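# Move the carton onto the low platform with suction

## Task

Set the carton down on the low platform so that no part of it sticks out past the platform's edge; it must stay there on its own, without the robot holding it. Then release it and move the tool away.

## Robot and tools

Robot: one Doosan M1013 six-joint arm ending in a vacuum suction cup, not a gripper. The controlled point is the cup point: the middle of the cup's rim (36 mm across) when it touches nothing. The cup points along the cup point's own +z axis, so to pick from above that axis must point down. About 4 cm behind the rim the tool gets wider, with its body and wrist camera reaching up to roughly 9 cm sideways, so leave room around it near obstacles.

Frame: all positions and orientations are in the scene frame. Its origin lies on the table top straight under the arm's base; +z is up, and +y is to the left for someone facing along +x. The base may sit slightly tilted. Reported cup point positions can be a little off, more so at long reach.

Row format (used by execute_actions and move): 8 numbers, x, y, z, qw, qx, qy, qz, suction. x, y, z are an absolute position in metres; qw..qz an absolute orientation quaternion with w first; both are a pose in the scene frame, not offsets. The last number sets suction, from -1 to 1: above 0.01 switches it on, 0.01 or less switches it off, and it stays as last set. A row may carry 6 extra numbers (14 total): per-joint stiffness scales from 0 to 1, in Joint positions order (waist, shoulder, elbow, forearm roll, wrist pitch, wrist roll), multiplying each joint's position gain until changed. Always resend the wanted quaternion in every row rather than copying a reported one, which may have drifted.

execute_actions(actions): a list of actions; each action is a list of up to 15 rows; each row lasts one control step of 1/30 s, and an action always lasts 15 steps (0.5 s), repeating its final row if shorter. An empty list just returns the current state and images. Any target farther than 0.6 m from the cup point's position at that action's start, measured along any of the cup point's axes, gets the action refused; if the first action fails this check or any action is malformed, nothing in the call runs. Each step, the commanded pose is clipped to at most 70 mm and 16 degrees away from the measured pose, so far targets take several actions; after an action the arm only continues to the last clipped pose.

move(target, speed, blocking): target is one row as above (an absolute pose plus suction, sent at the start). The cup point follows a straight path toward it lasting 0.5 to 10 s; longer paths stop short. speed is the path's top speed in m/s, 0.002 to 0.5, default 0.25; rotation is capped at twice that value in rad/s, taking the shorter way round. The path ignores obstacles, and the real cup point may lag, stray, or exceed the speed, especially with the arm nearly straight. blocking=false returns after 0.5 s while motion continues; check with wait(0), and call wait or stop before sending new rows or moves. Result adds a "move:" line: done (settled near target), off_target, moving, held, fault, plus limits acting (paced = pose clipped; held = some steps blocked, after which it may surge faster), and distance from target.

wait(seconds): 0 to 10 s; the arm keeps its last command; returns early if a running move ends. stop(): brakes a running move; it needs braking room, more at higher speed; suction is unaffected. zoom_image(camera, region): camera is "cam_high" or "cam_wrist"; region is [x0, y0, x1, y1] in image pixels from the top-left, at most 504 by 504. read_manual(section): only "licences", gives legal texts. finished_scene(scene): pass the current scene number; irreversible; the goal must hold after the robot settles.

Results: a state line with cup point position (m), quaternion (wxyz) and linear/angular velocities; Joint positions and joint torques (offset, scaled and noisy; torques change at rest only with contact or load); "Hand target", the pose the controller is currently heading to; "pose unreachable" when the clearance check (which treats the mount under the base as arm) altered or blocked a command; step readings of position, with HELD on steps partly held back; suction_measured and part_present; images from cam_high then cam_wrist, both 504x504.

Suction: switch it on and press the rim flat onto a smooth face of the carton, fully inside its edges with no holes or seams beneath. Unsealed, suction_measured stays near 0; airtight it reaches 0.83 or more; leaks give lower values. part_present turns 1 at 0.50 and back to 0 below 0.45. Under vacuum the cup shrinks, so the held carton sits up to about 12 mm nearer the tool than the cup point implies, and vacuum alone can lift a resting object. To release: lower the carton until it rests on the platform, set suction off, then lift more than 15 mm, since the cup may still touch until then. If the cup seals to the table it pins the tool; turn suction off.

Cautions: the arm is stiff by default, so aiming even slightly past a firm contact can trigger a fault; faster moves hit harder. A stop for 10 s, cancelling the rest of the call, occurs when contact torque reaches a joint's load limit (waist 309, shoulder 309, elbow 145, forearm roll 40.9, wrist pitch 40.9, wrist roll 40.9 N m) or any outside force reaches 144 N. Joint ranges: elbow -2.792 to 2.792 rad, the others -6.283 to 6.283; drive speed caps 2.09 (waist, shoulder), 3.14 (elbow), 3.93 (wrist joints) rad/s. Holding loads heats motors; heed MOTOR HOT warnings to avoid an over-temperature brake stop. Loose objects may be nudged occasionally. Never drop, slam, or knock anything off the table; quicker, smooth, low-effort motion is preferred.

Each tool is called after ">>>" as name([rows], argument=value, ...), one row to a line, values as JSON.

## Session

>>> execute_actions(actions=[])

Scene clock: 0.00 s.
end_effector_position=(+0.6496, -0.0104, +0.3830) suction_measured=0.00 part_present=0 end_effector_quat_wxyz=(+0.001, +0.010, +1.000, -0.006) end_effector_velocity=(-0.000, +0.000, -0.000) end_effector_angular_velocity=(-0.000, +0.001, -0.000)
Joint positions: [-0.052  0.169  1.619 -0.002  1.354 -0.055]
Joint velocities: [ 0.    -0.     0.001 -0.     0.     0.001]
Joint torques (N m, as the joint torque sensors report them, + toward a larger angle): no reading
Hand target: +0.650, -0.010, +0.383; +0.001, +0.010, +1.000, -0.006
Joint stiffness scale: [1. 1. 1. 1. 1. 1.]

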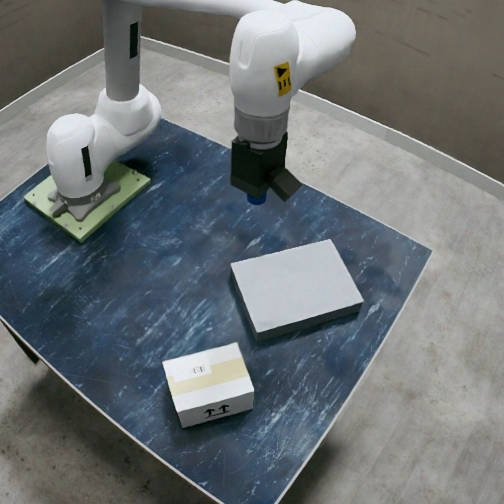

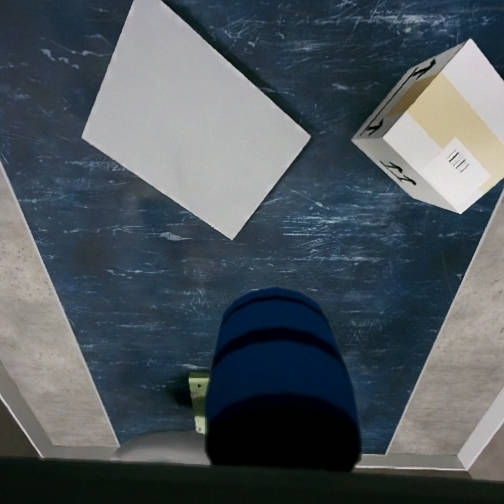

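>>> move(target=[0.72,-0.28,0.32,0,0,1,0,0], speed=0.4)

Scene clock: 2.10 s.
end_effector_position=(+0.7173, -0.2775, +0.3189) suction_measured=0.00 part_present=0 end_effector_quat_wxyz=(-0.004, -0.001, +1.000, -0.000) end_effector_velocity=(+0.001, -0.001, +0.002) end_effector_angular_velocity=(-0.001, -0.003, +0.002)
Joint positions: [-0.396  0.39   1.452  0.005  1.315 -0.421]
Joint velocities: [-0.     0.    -0.003  0.001 -0.    -0.002]
Joint torques (N m, as the joint torque sensors report them, + toward a larger angle): [ -2.25 -77.94 -39.56   4.68   1.07  -0.87]
Hand target: +0.720, -0.280, +0.320; -0.000, -0.000, +1.000, +0.000
Off the commanded pose: 0.004 m, 1 deg.
Joint stiffness scale: [1. 1. 1. 1. 1. 1.]
move: off_target

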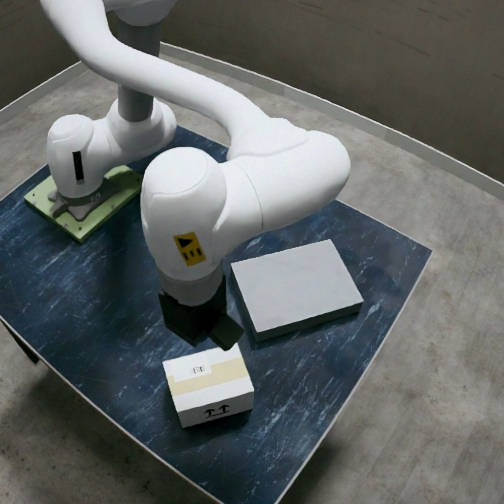

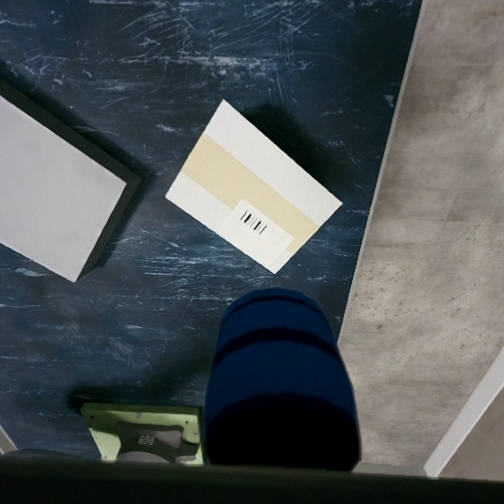

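>>> move(target=[0.703,-0.277,0.15,0,0,1,0,0], speed=0.3)

Scene clock: 3.43 s.
end_effector_position=(+0.7031, -0.2755, +0.1532) suction_measured=0.00 part_present=0 end_effector_quat_wxyz=(-0.002, -0.001, +1.000, -0.001) end_effector_velocity=(+0.001, -0.000, -0.001) end_effector_angular_velocity=(-0.001, -0.004, +0.001)
Joint positions: [-0.4    0.473  1.651  0.006  1.028 -0.429]
Joint velocities: [ 0.     0.001  0.001  0.001 -0.006 -0.001]
Joint torques (N m, as the joint torque sensors report them, + toward a larger angle): [ -3.66 -79.33 -35.64   3.3    0.65  -0.65]
Hand target: +0.703, -0.277, +0.150; -0.000, -0.000, +1.000, +0.000
Off the commanded pose: 0.004 m, 0 deg.
Joint stiffness scale: [1. 1. 1. 1. 1. 1.]
move: off_target

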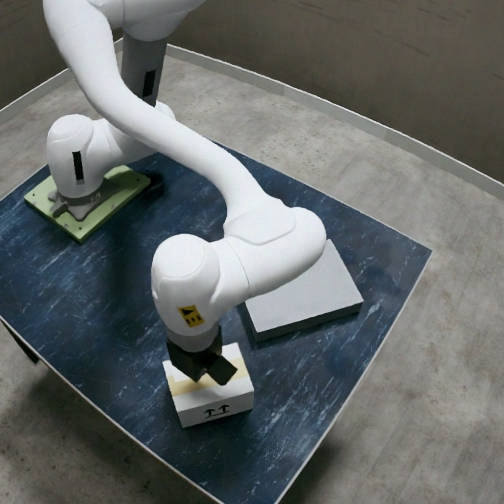

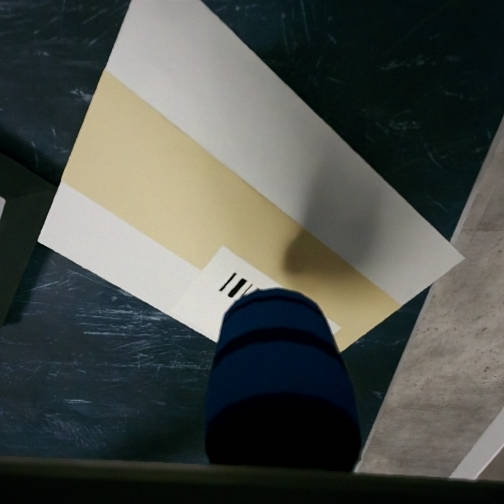

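>>> move(target=[0.708,-0.272,0.108,0,0,1,0,1], speed=0.06)

Scene clock: 4.77 s.
end_effector_position=(+0.7061, -0.2747, +0.1100) suction_measured=0.79 part_present=1 end_effector_quat_wxyz=(-0.003, -0.001, +1.000, -0.000) end_effector_velocity=(+0.001, +0.000, -0.001) end_effector_angular_velocity=(+0.000, -0.003, -0.002)
Joint positions: [-0.397  0.516  1.675  0.007  0.964 -0.426]
Joint velocities: [ 0.     0.001  0.001  0.002 -0.004  0.001]
Joint torques (N m, as the joint torque sensors report them, + toward a larger angle): [ -0.84 -92.35 -37.67   4.04   1.14  -0.38]
Hand target: +0.708, -0.272, +0.108; -0.000, -0.000, +1.000, +0.000
Off the commanded pose: 0.004 m, 0 deg.
Joint stiffness scale: [1. 1. 1. 1. 1. 1.]
move: off_target

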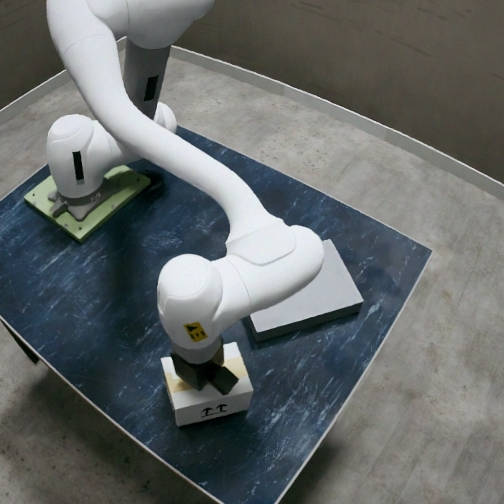

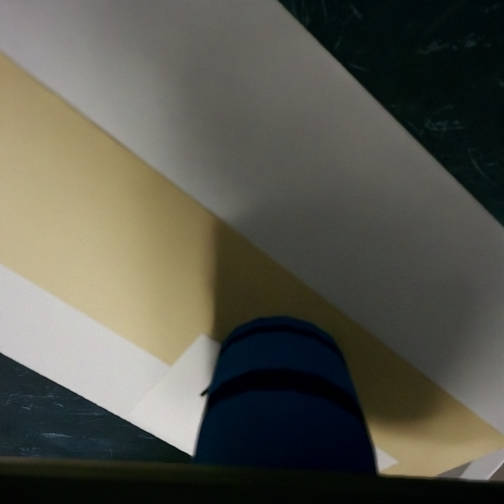

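>>> move(target=[0.706,-0.275,0.185,0,0,1,0,1], speed=0.12)

Scene clock: 5.93 s.
end_effector_position=(+0.7068, -0.2740, +0.1817) suction_measured=1.00 part_present=1 end_effector_quat_wxyz=(+0.001, -0.001, +1.000, -0.002) end_effector_velocity=(-0.002, +0.001, -0.001) end_effector_angular_velocity=(+0.002, +0.005, +0.000)
Joint positions: [-0.397  0.451  1.626  0.007  1.067 -0.426]
Joint velocities: [-0.    -0.     0.002  0.     0.004 -0.001]
Joint torques (N m, as the joint torque sensors report them, + toward a larger angle): [ -2.91 -85.72 -39.     3.91   0.57  -0.62]
Hand target: +0.706, -0.275, +0.185; +0.000, +0.000, +1.000, -0.000
Off the commanded pose: 0.004 m, 0 deg.
Joint stiffness scale: [1. 1. 1. 1. 1. 1.]
move: off_target

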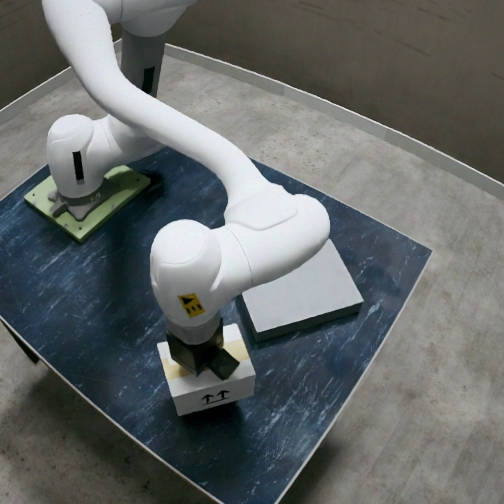

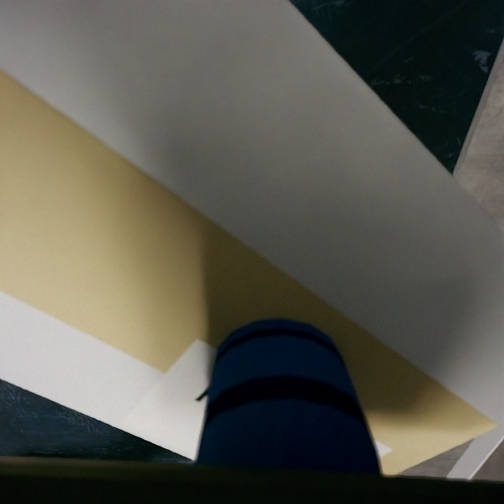

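>>> move(target=[0.703,0.08,0.19,0,0,1,0,1], speed=0.25)

Scene clock: 7.97 s.
end_effector_position=(+0.7000, +0.0772, +0.1894) suction_measured=1.00 part_present=1 end_effector_quat_wxyz=(-0.002, -0.001, +1.000, -0.001) end_effector_velocity=(+0.001, +0.002, +0.001) end_effector_angular_velocity=(+0.000, -0.001, -0.003)
Joint positions: [0.078 0.366 1.731 0.01  1.051 0.049]
Joint velocities: [ 0.002  0.    -0.002  0.     0.     0.005]
Joint torques (N m, as the joint torque sensors report them, + toward a larger angle): [ -2.36 -76.22 -39.6    3.68   0.69  -0.59]
Hand target: +0.703, +0.080, +0.190; +0.000, -0.000, +1.000, -0.000
Off the commanded pose: 0.004 m, 0 deg.
Joint stiffness scale: [1. 1. 1. 1. 1. 1.]
move: off_target

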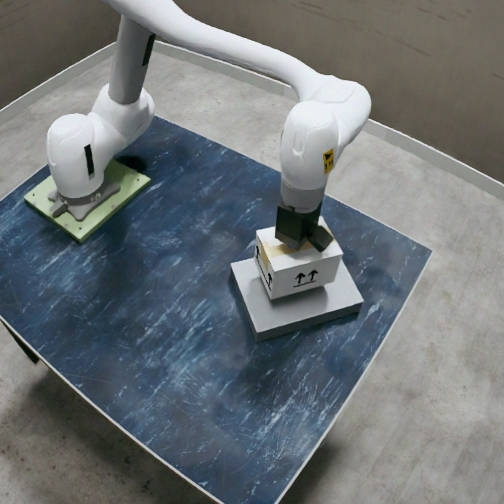

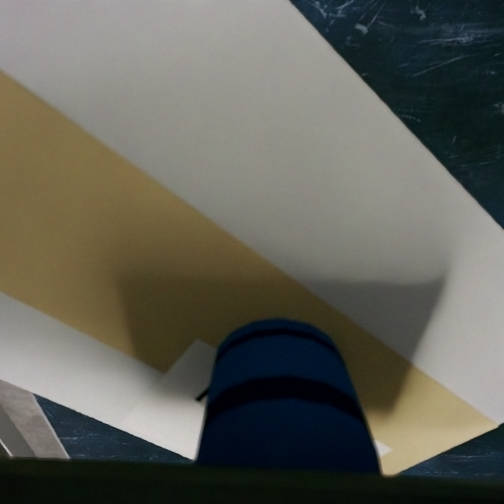

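>>> move(target=[0.708,0.082,0.144,0,0,1,0,1], speed=0.06)

>>> zoom_image(camera="cam_high", region=[210,190,390,360])

Scene clock: 9.20 s.
end_effector_position=(+0.7082, +0.0790, +0.1475) suction_measured=1.00 part_present=1 end_effector_quat_wxyz=(-0.001, -0.001, +1.000, -0.001) end_effector_velocity=(+0.001, +0.001, +0.000) end_effector_angular_velocity=(+0.000, -0.004, -0.000)
Joint positions: [0.08  0.413 1.748 0.01  0.985 0.05 ]
Joint velocities: [ 0.001  0.    -0.001 -0.    -0.003  0.001]
Joint torques (N m, as the joint torque sensors report them, + toward a larger angle): [ -0.66 -78.37 -37.13   3.59   0.58  -0.49]
Hand target: +0.708, +0.082, +0.144; -0.000, -0.000, +1.000, +0.000
Off the commanded pose: 0.005 m, 0 deg.
Joint stiffness scale: [1. 1. 1. 1. 1. 1.]
move: off_target

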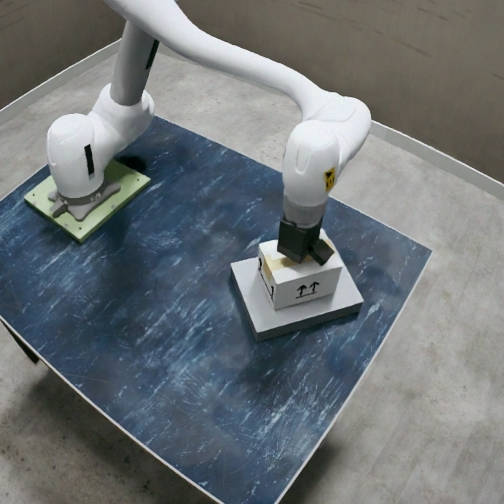

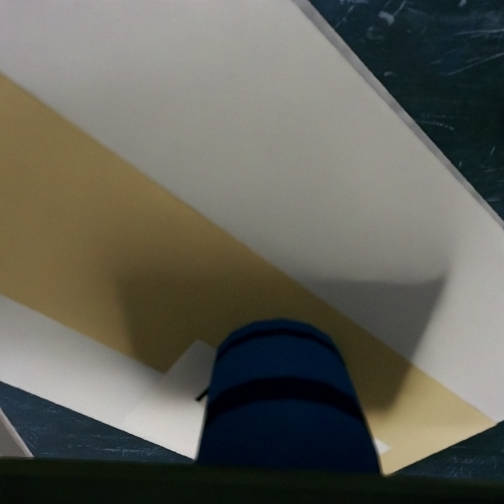

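Region (210, 190, 390, 360) of cam_high's 504x504 image, scaled by 2.800, with more detail than that image has.

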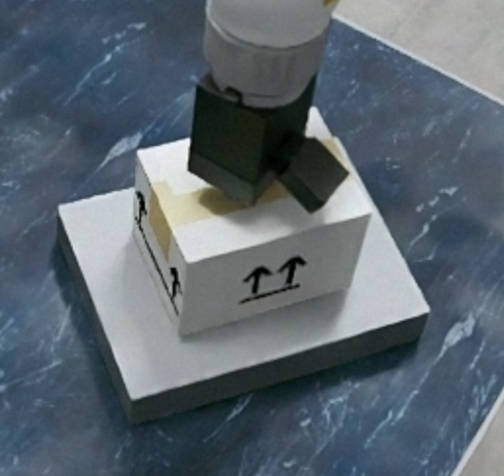

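>>> move(target=[0.708,0.08,0.136,0,0,1,0,1], speed=0.03)

Scene clock: 10.00 s.
end_effector_position=(+0.7102, +0.0791, +0.1467) suction_measured=1.00 part_present=1 end_effector_quat_wxyz=(+0.002, -0.001, +1.000, -0.001) end_effector_velocity=(+0.002, -0.000, -0.000) end_effector_angular_velocity=(+0.000, -0.004, +0.001)
Joint positions: [0.08  0.414 1.749 0.01  0.976 0.05 ]
Joint velocities: [-0.001  0.001 -0.001  0.    -0.004 -0.002]
Joint torques (N m, as the joint torque sensors report them, + toward a larger angle): [ -0.55 -45.62 -21.68   3.55  -2.64  -0.43]
Hand target: +0.708, +0.080, +0.136; -0.000, +0.000, +1.000, -0.000
Off the commanded pose: 0.011 m, 0 deg.
Joint stiffness scale: [1. 1. 1. 1. 1. 1.]
move: off_target

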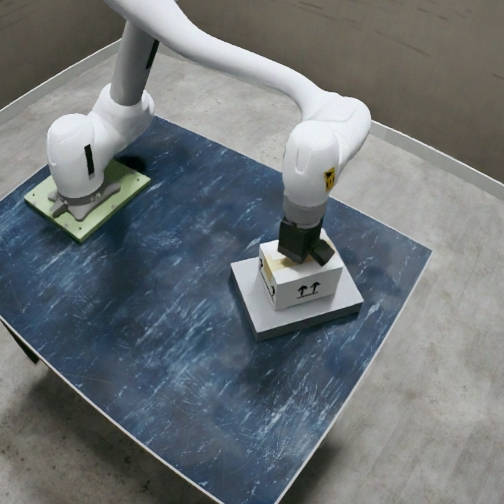

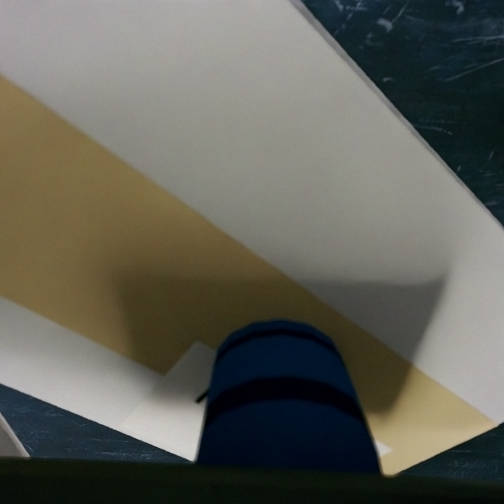

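Resting. Release.

>>> execute_actions([
  [[0.71,0.079,0.148,0,0,1,0,0]],
])

>>> move(target=[0.71,0.079,0.33,0,0,1,0,0])

Scene clock: 10.67 s.
end_effector_position=(+0.7114, +0.0792, +0.1482) suction_measured=0.00 part_present=0 end_effector_quat_wxyz=(+0.004, -0.001, +1.000, -0.001) end_effector_velocity=(-0.000, +0.000, +0.000) end_effector_angular_velocity=(-0.000, -0.000, +0.001)
Joint positions: [0.08  0.413 1.747 0.01  0.976 0.05 ]
Joint velocities: [ 0.001 -0.001  0.001 -0.    -0.    -0.001]
Joint torques (N m, as the joint torque sensors report them, + toward a larger angle): [ -1.51 -60.57 -25.61   3.34   0.81  -0.7 ]
Hand target: +0.710, +0.079, +0.148; +0.000, -0.000, +1.000, -0.000
Off the commanded pose: 0.001 m, 0 deg.
Joint stiffness scale: [1. 1. 1. 1. 1. 1.]
Step readings (end_effector_position):
0: (+0.7103, +0.0791, +0.1467)
1: (+0.7105, +0.0791, +0.1470)
2: (+0.7109, +0.0791, +0.1477)
4: (+0.7111, +0.0791, +0.1479)
8: (+0.7114, +0.0792, +0.1482)
15: end_effector_position above

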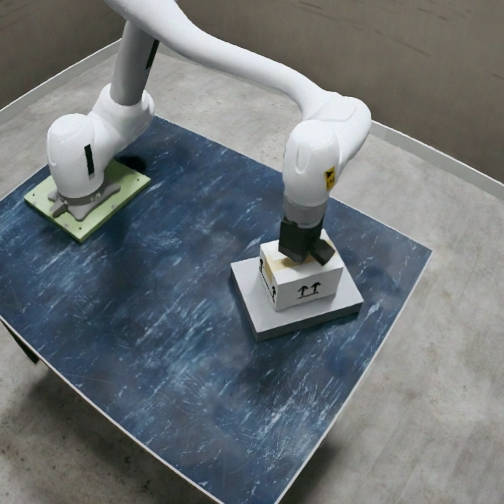

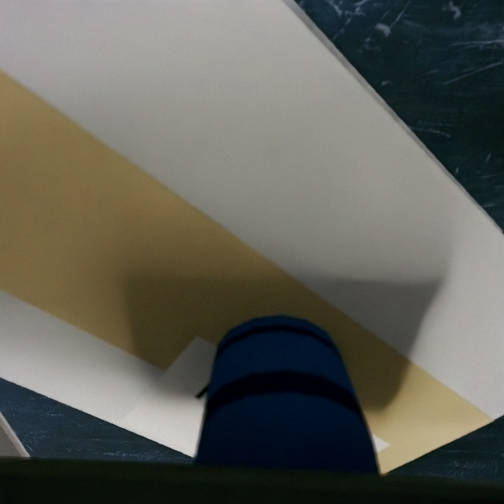

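Scene clock: 11.87 s.
end_effector_position=(+0.7109, +0.0808, +0.3268) suction_measured=0.00 part_present=0 end_effector_quat_wxyz=(+0.002, -0.002, +1.000, -0.001) end_effector_velocity=(-0.001, -0.000, +0.002) end_effector_angular_velocity=(-0.000, +0.003, +0.001)
Joint positions: [0.079 0.292 1.566 0.01  1.282 0.05 ]
Joint velocities: [-0.001 -0.    -0.003 -0.     0.006 -0.002]
Joint torques (N m, as the joint torque sensors report them, + toward a larger angle): [ -2.76 -70.8  -39.61   4.03   1.14  -0.52]
Hand target: +0.710, +0.079, +0.330; +0.000, +0.000, +1.000, -0.000
Off the commanded pose: 0.004 m, 0 deg.
Joint stiffness scale: [1. 1. 1. 1. 1. 1.]
move: off_target

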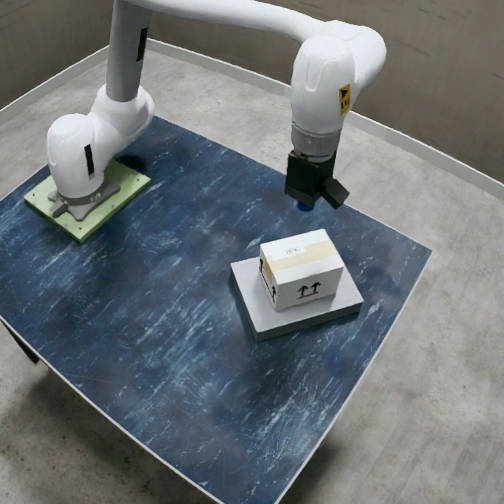

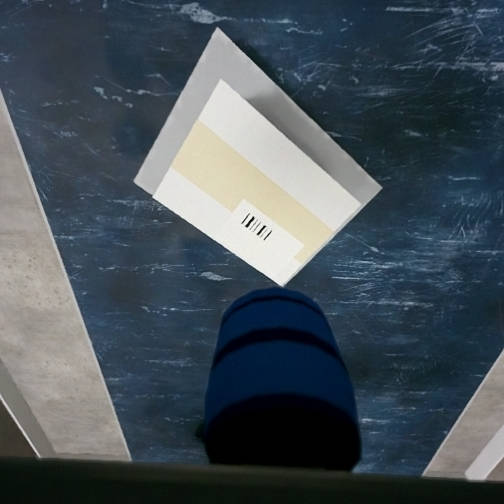

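>>> finished_scene(scene=1)

The scene is finished: the task was done.


## Next scene

The same job, from a new start.

>>> execute_actions(actions=[])

Scene clock: 0.00 s.
end_effector_position=(+0.6496, -0.0104, +0.3830) suction_measured=0.00 part_present=0 end_effector_quat_wxyz=(+0.001, +0.010, +1.000, -0.006) end_effector_velocity=(-0.000, +0.000, +0.001) end_effector_angular_velocity=(-0.000, -0.001, -0.000)
Joint positions: [-0.052  0.169  1.619 -0.002  1.354 -0.055]
Joint velocities: [ 0.001 -0.001 -0.     0.     0.     0.001]
Joint torques (N m, as the joint torque sensors report them, + toward a larger angle): no reading
Hand target: +0.650, -0.010, +0.383; +0.001, +0.010, +1.000, -0.006
Joint stiffness scale: [1. 1. 1. 1. 1. 1.]

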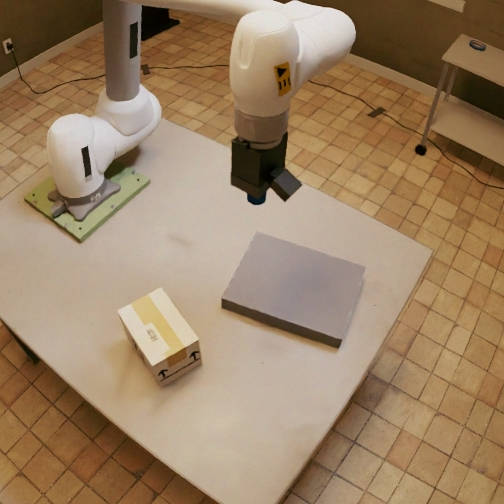

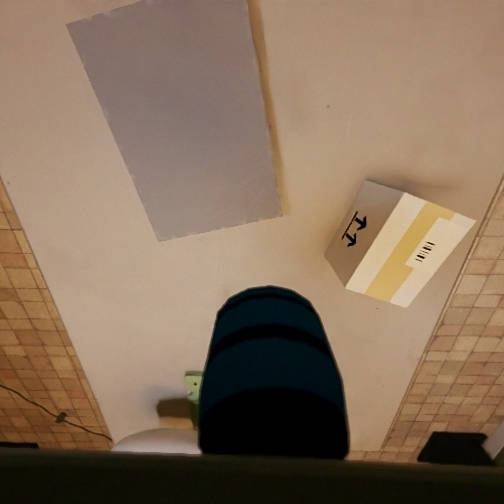

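>>> move(target=[0.535,-0.255,0.18,0,0,1,0,0], speed=0.4)

Scene clock: 1.80 s.
end_effector_position=(+0.5360, -0.2546, +0.1832) suction_measured=0.00 part_present=0 end_effector_quat_wxyz=(-0.001, -0.002, +1.000, -0.001) end_effector_velocity=(+0.000, -0.001, +0.001) end_effector_angular_velocity=(-0.001, -0.004, +0.001)
Joint positions: [-0.484  0.22   1.953  0.006  0.978 -0.513]
Joint velocities: [-0.002 -0.001  0.     0.001 -0.003 -0.004]
Joint torques (N m, as the joint torque sensors report them, + toward a larger angle): [ -2.   -54.5  -33.18   3.74   0.72  -0.56]
Hand target: +0.535, -0.255, +0.180; -0.000, -0.000, +1.000, +0.000
Off the commanded pose: 0.003 m, 0 deg.
Joint stiffness scale: [1. 1. 1. 1. 1. 1.]
move: done

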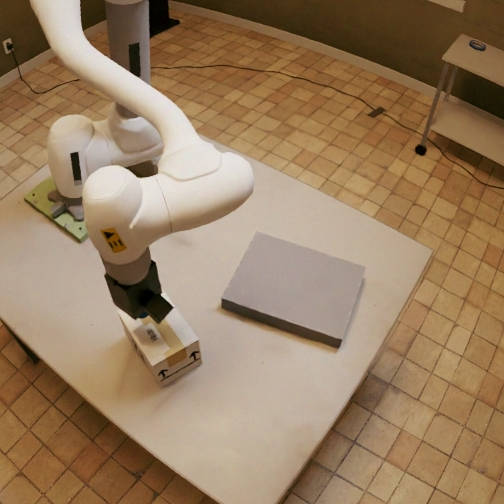

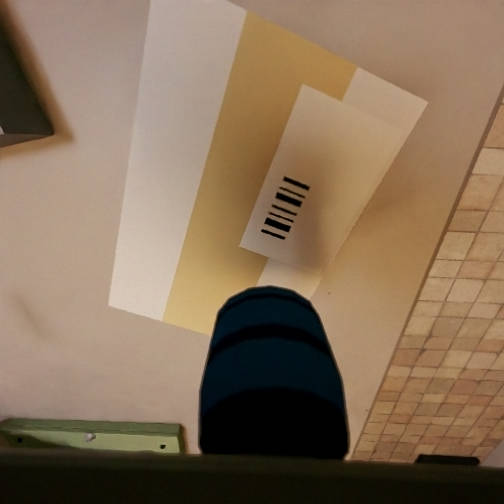

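>>> move(target=[0.546,-0.239,0.135,0,0,1,0,0], speed=0.15)

>>> move(target=[0.546,-0.239,0.111,0,0,1,0,1], speed=0.05)

Scene clock: 2.97 s.
end_effector_position=(+0.5456, -0.2419, +0.1382) suction_measured=0.00 part_present=0 end_effector_quat_wxyz=(-0.001, -0.001, +1.000, -0.001) end_effector_velocity=(+0.002, +0.000, +0.001) end_effector_angular_velocity=(-0.002, -0.005, -0.000)
Joint positions: [-0.457  0.271  1.985  0.007  0.894 -0.486]
Joint velocities: [ 0.002 -0.    -0.002  0.    -0.003  0.002]
Joint torques (N m, as the joint torque sensors report them, + toward a larger angle): [ -2.74 -56.37 -31.21   3.44   1.11  -0.72]
Hand target: +0.546, -0.239, +0.135; +0.000, -0.000, +1.000, +0.000
Off the commanded pose: 0.004 m, 0 deg.
Joint stiffness scale: [1. 1. 1. 1. 1. 1.]
move: off_target

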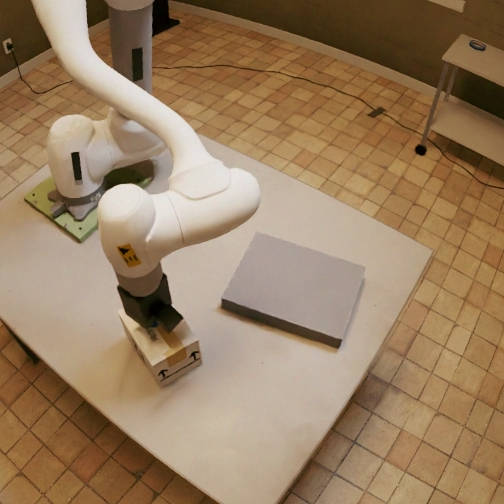

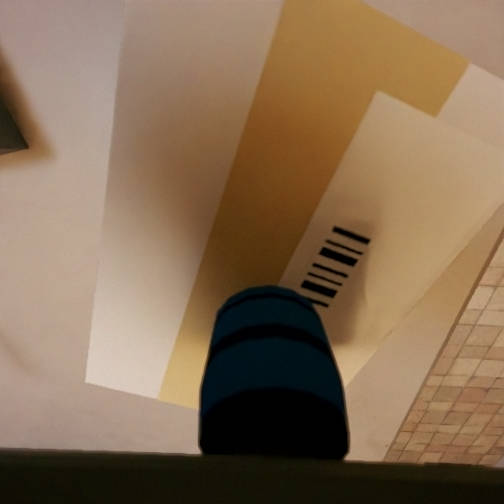

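Scene clock: 3.83 s.
end_effector_position=(+0.5457, -0.2419, +0.1141) suction_measured=0.95 part_present=1 end_effector_quat_wxyz=(-0.001, -0.001, +1.000, -0.001) end_effector_velocity=(+0.000, +0.000, -0.001) end_effector_angular_velocity=(-0.001, -0.001, +0.000)
Joint positions: [-0.456  0.298  2.003  0.007  0.849 -0.486]
Joint velocities: [ 0.     0.001  0.002  0.    -0.004 -0.   ]
Joint torques (N m, as the joint torque sensors report them, + toward a larger angle): [ -1.48 -64.65 -34.69   3.55   0.59  -0.63]
Hand target: +0.546, -0.239, +0.111; -0.000, -0.000, +1.000, +0.000
Off the commanded pose: 0.004 m, 0 deg.
Joint stiffness scale: [1. 1. 1. 1. 1. 1.]
move: off_target

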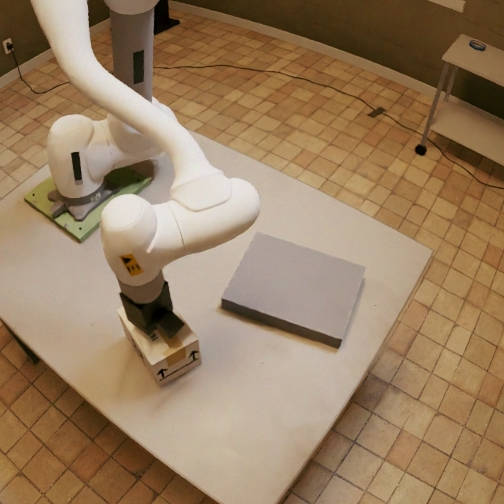

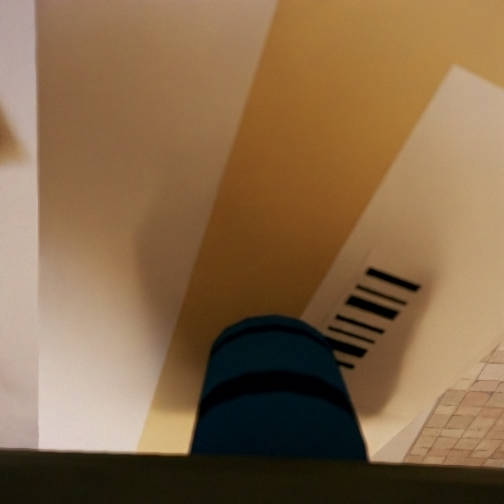

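>>> move(target=[0.546,-0.24,0.19,0,0,1,0,1], speed=0.15)

>>> move(target=[0.71,0.095,0.19,0,-0.259,0.966,0,1], speed=0.28)

Scene clock: 4.97 s.
end_effector_position=(+0.5450, -0.2407, +0.1868) suction_measured=0.98 part_present=1 end_effector_quat_wxyz=(-0.000, -0.001, +1.000, -0.001) end_effector_velocity=(-0.001, +0.000, +0.000) end_effector_angular_velocity=(+0.002, +0.003, +0.000)
Joint positions: [-0.456  0.219  1.946  0.007  0.984 -0.486]
Joint velocities: [-0.    -0.    -0.001  0.     0.005 -0.001]
Joint torques (N m, as the joint torque sensors report them, + toward a larger angle): [ -3.54 -59.88 -37.85   3.93   0.75  -0.6 ]
Hand target: +0.546, -0.240, +0.190; -0.000, +0.000, +1.000, -0.000
Off the commanded pose: 0.003 m, 0 deg.
Joint stiffness scale: [1. 1. 1. 1. 1. 1.]
move: done

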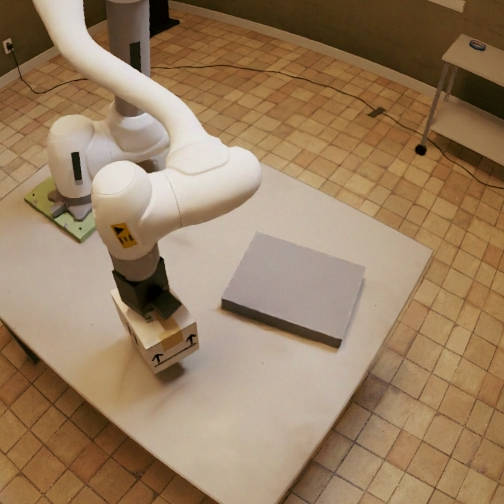

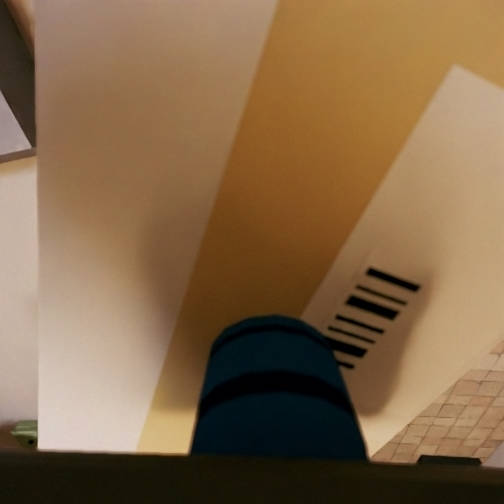

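Scene clock: 6.83 s.
end_effector_position=(+0.7094, +0.0925, +0.1893) suction_measured=0.98 part_present=1 end_effector_quat_wxyz=(+0.002, -0.257, +0.966, -0.002) end_effector_velocity=(+0.000, +0.001, +0.000) end_effector_angular_velocity=(+0.000, +0.001, -0.000)
Joint positions: [ 0.098  0.378  1.713  0.009  1.047 -0.448]
Joint velocities: [ 0.001  0.001 -0.002  0.     0.002  0.001]
Joint torques (N m, as the joint torque sensors report them, + toward a larger angle): [ -4.65 -79.63 -39.84   3.59   0.71  -0.55]
Hand target: +0.710, +0.096, +0.190; +0.000, -0.259, +0.966, -0.000
Off the commanded pose: 0.003 m, 0 deg.
Joint stiffness scale: [1. 1. 1. 1. 1. 1.]
move: done

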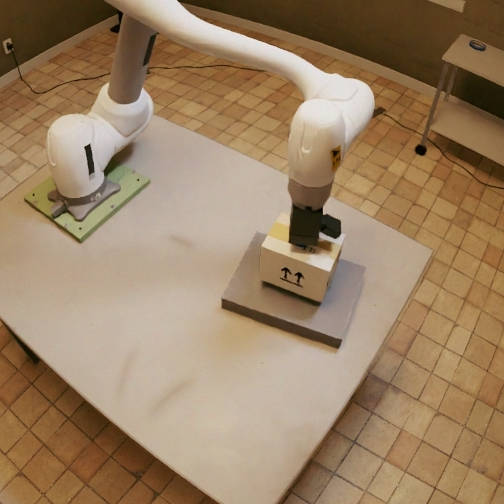

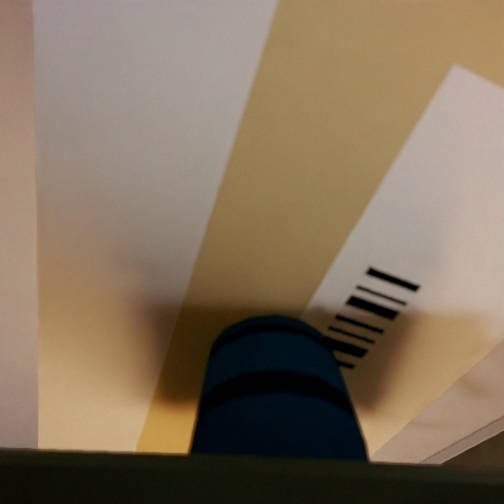

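>>> move(target=[0.708,0.088,0.147,0,-0.259,0.966,0,1], speed=0.05)

Scene clock: 8.03 s.
end_effector_position=(+0.7091, +0.0906, +0.1590) suction_measured=0.98 part_present=1 end_effector_quat_wxyz=(+0.001, -0.260, +0.966, -0.001) end_effector_velocity=(+0.000, -0.000, +0.001) end_effector_angular_velocity=(+0.000, -0.002, +0.000)
Joint positions: [ 0.096  0.404  1.738  0.011  0.999 -0.459]
Joint velocities: [-0.001 -0.001 -0.     0.    -0.001 -0.001]
Joint torques (N m, as the joint torque sensors report them, + toward a larger angle): [ -5.7  -30.69 -22.57   2.71  -6.2   -0.37]
Hand target: +0.708, +0.088, +0.147; -0.000, -0.259, +0.966, +0.000
Off the commanded pose: 0.012 m, 0 deg.
Joint stiffness scale: [1. 1. 1. 1. 1. 1.]
move: off_target

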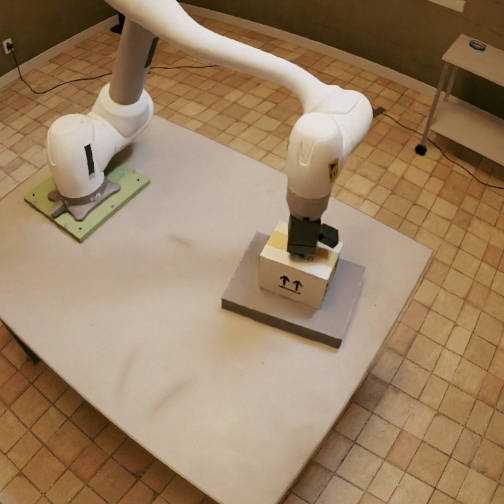

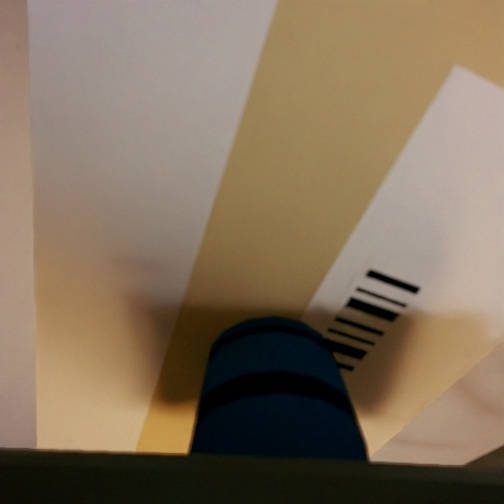

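>>> execute_actions([
  [[0.709,0.09,0.161,0,-0.259,0.966,0,0]],
])

>>> move(target=[0.709,0.09,0.34,0,-0.259,0.966,0,0], speed=0.3)

Scene clock: 8.70 s.
end_effector_position=(+0.7097, +0.0907, +0.1610) suction_measured=0.00 part_present=0 end_effector_quat_wxyz=(+0.002, -0.260, +0.965, -0.001) end_effector_velocity=(+0.000, +0.000, +0.000) end_effector_angular_velocity=(-0.000, -0.000, +0.000)
Joint positions: [ 0.096  0.402  1.737  0.011  1.    -0.46 ]
Joint velocities: [ 0.  0. -0. -0.  0. -0.]
Joint torques (N m, as the joint torque sensors report them, + toward a larger angle): [ -1.87 -62.02 -28.22   3.88   0.63  -0.43]
Hand target: +0.709, +0.090, +0.161; +0.000, -0.259, +0.966, -0.000
Off the commanded pose: 0.001 m, 0 deg.
Joint stiffness scale: [1. 1. 1. 1. 1. 1.]
Step readings (end_effector_position):
0: (+0.7091, +0.0906, +0.1590)
1: (+0.7092, +0.0906, +0.1594)
2: (+0.7093, +0.0907, +0.1604)
4: (+0.7097, +0.0907, +0.1610)
8: (+0.7097, +0.0907, +0.1610)
15: end_effector_position above

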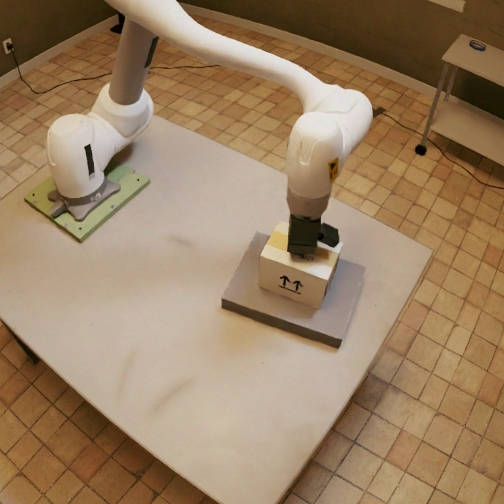

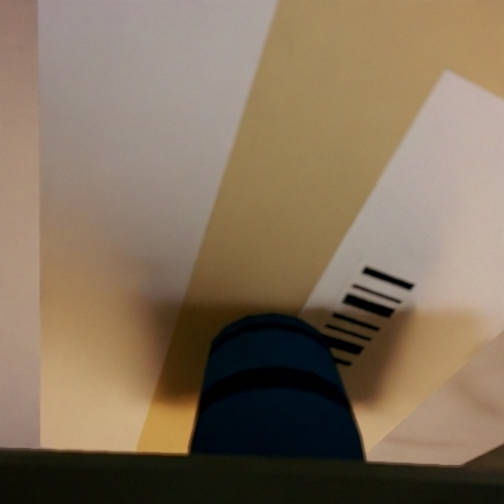

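Scene clock: 9.80 s.
end_effector_position=(+0.7091, +0.0922, +0.3366) suction_measured=0.00 part_present=0 end_effector_quat_wxyz=(+0.001, -0.261, +0.965, -0.000) end_effector_velocity=(-0.001, -0.000, +0.002) end_effector_angular_velocity=(+0.000, +0.004, -0.002)
Joint positions: [ 0.095  0.288  1.553  0.011  1.302 -0.46 ]
Joint velocities: [-0.    -0.001 -0.002  0.     0.007  0.002]
Joint torques (N m, as the joint torque sensors report them, + toward a larger angle): [ -2.98 -67.18 -38.51   4.34   0.76  -0.42]
Hand target: +0.709, +0.090, +0.340; +0.000, -0.259, +0.966, -0.000
Off the commanded pose: 0.004 m, 0 deg.
Joint stiffness scale: [1. 1. 1. 1. 1. 1.]
move: off_target

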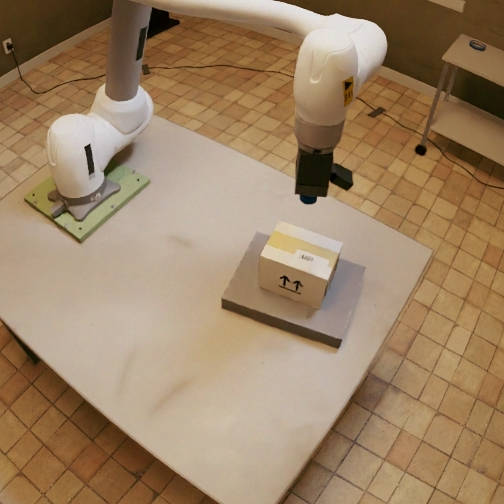

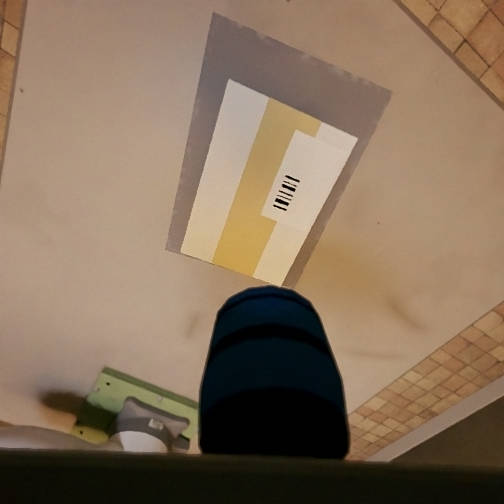

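>>> finished_scene(scene=2)

The scene is finished: the task was done.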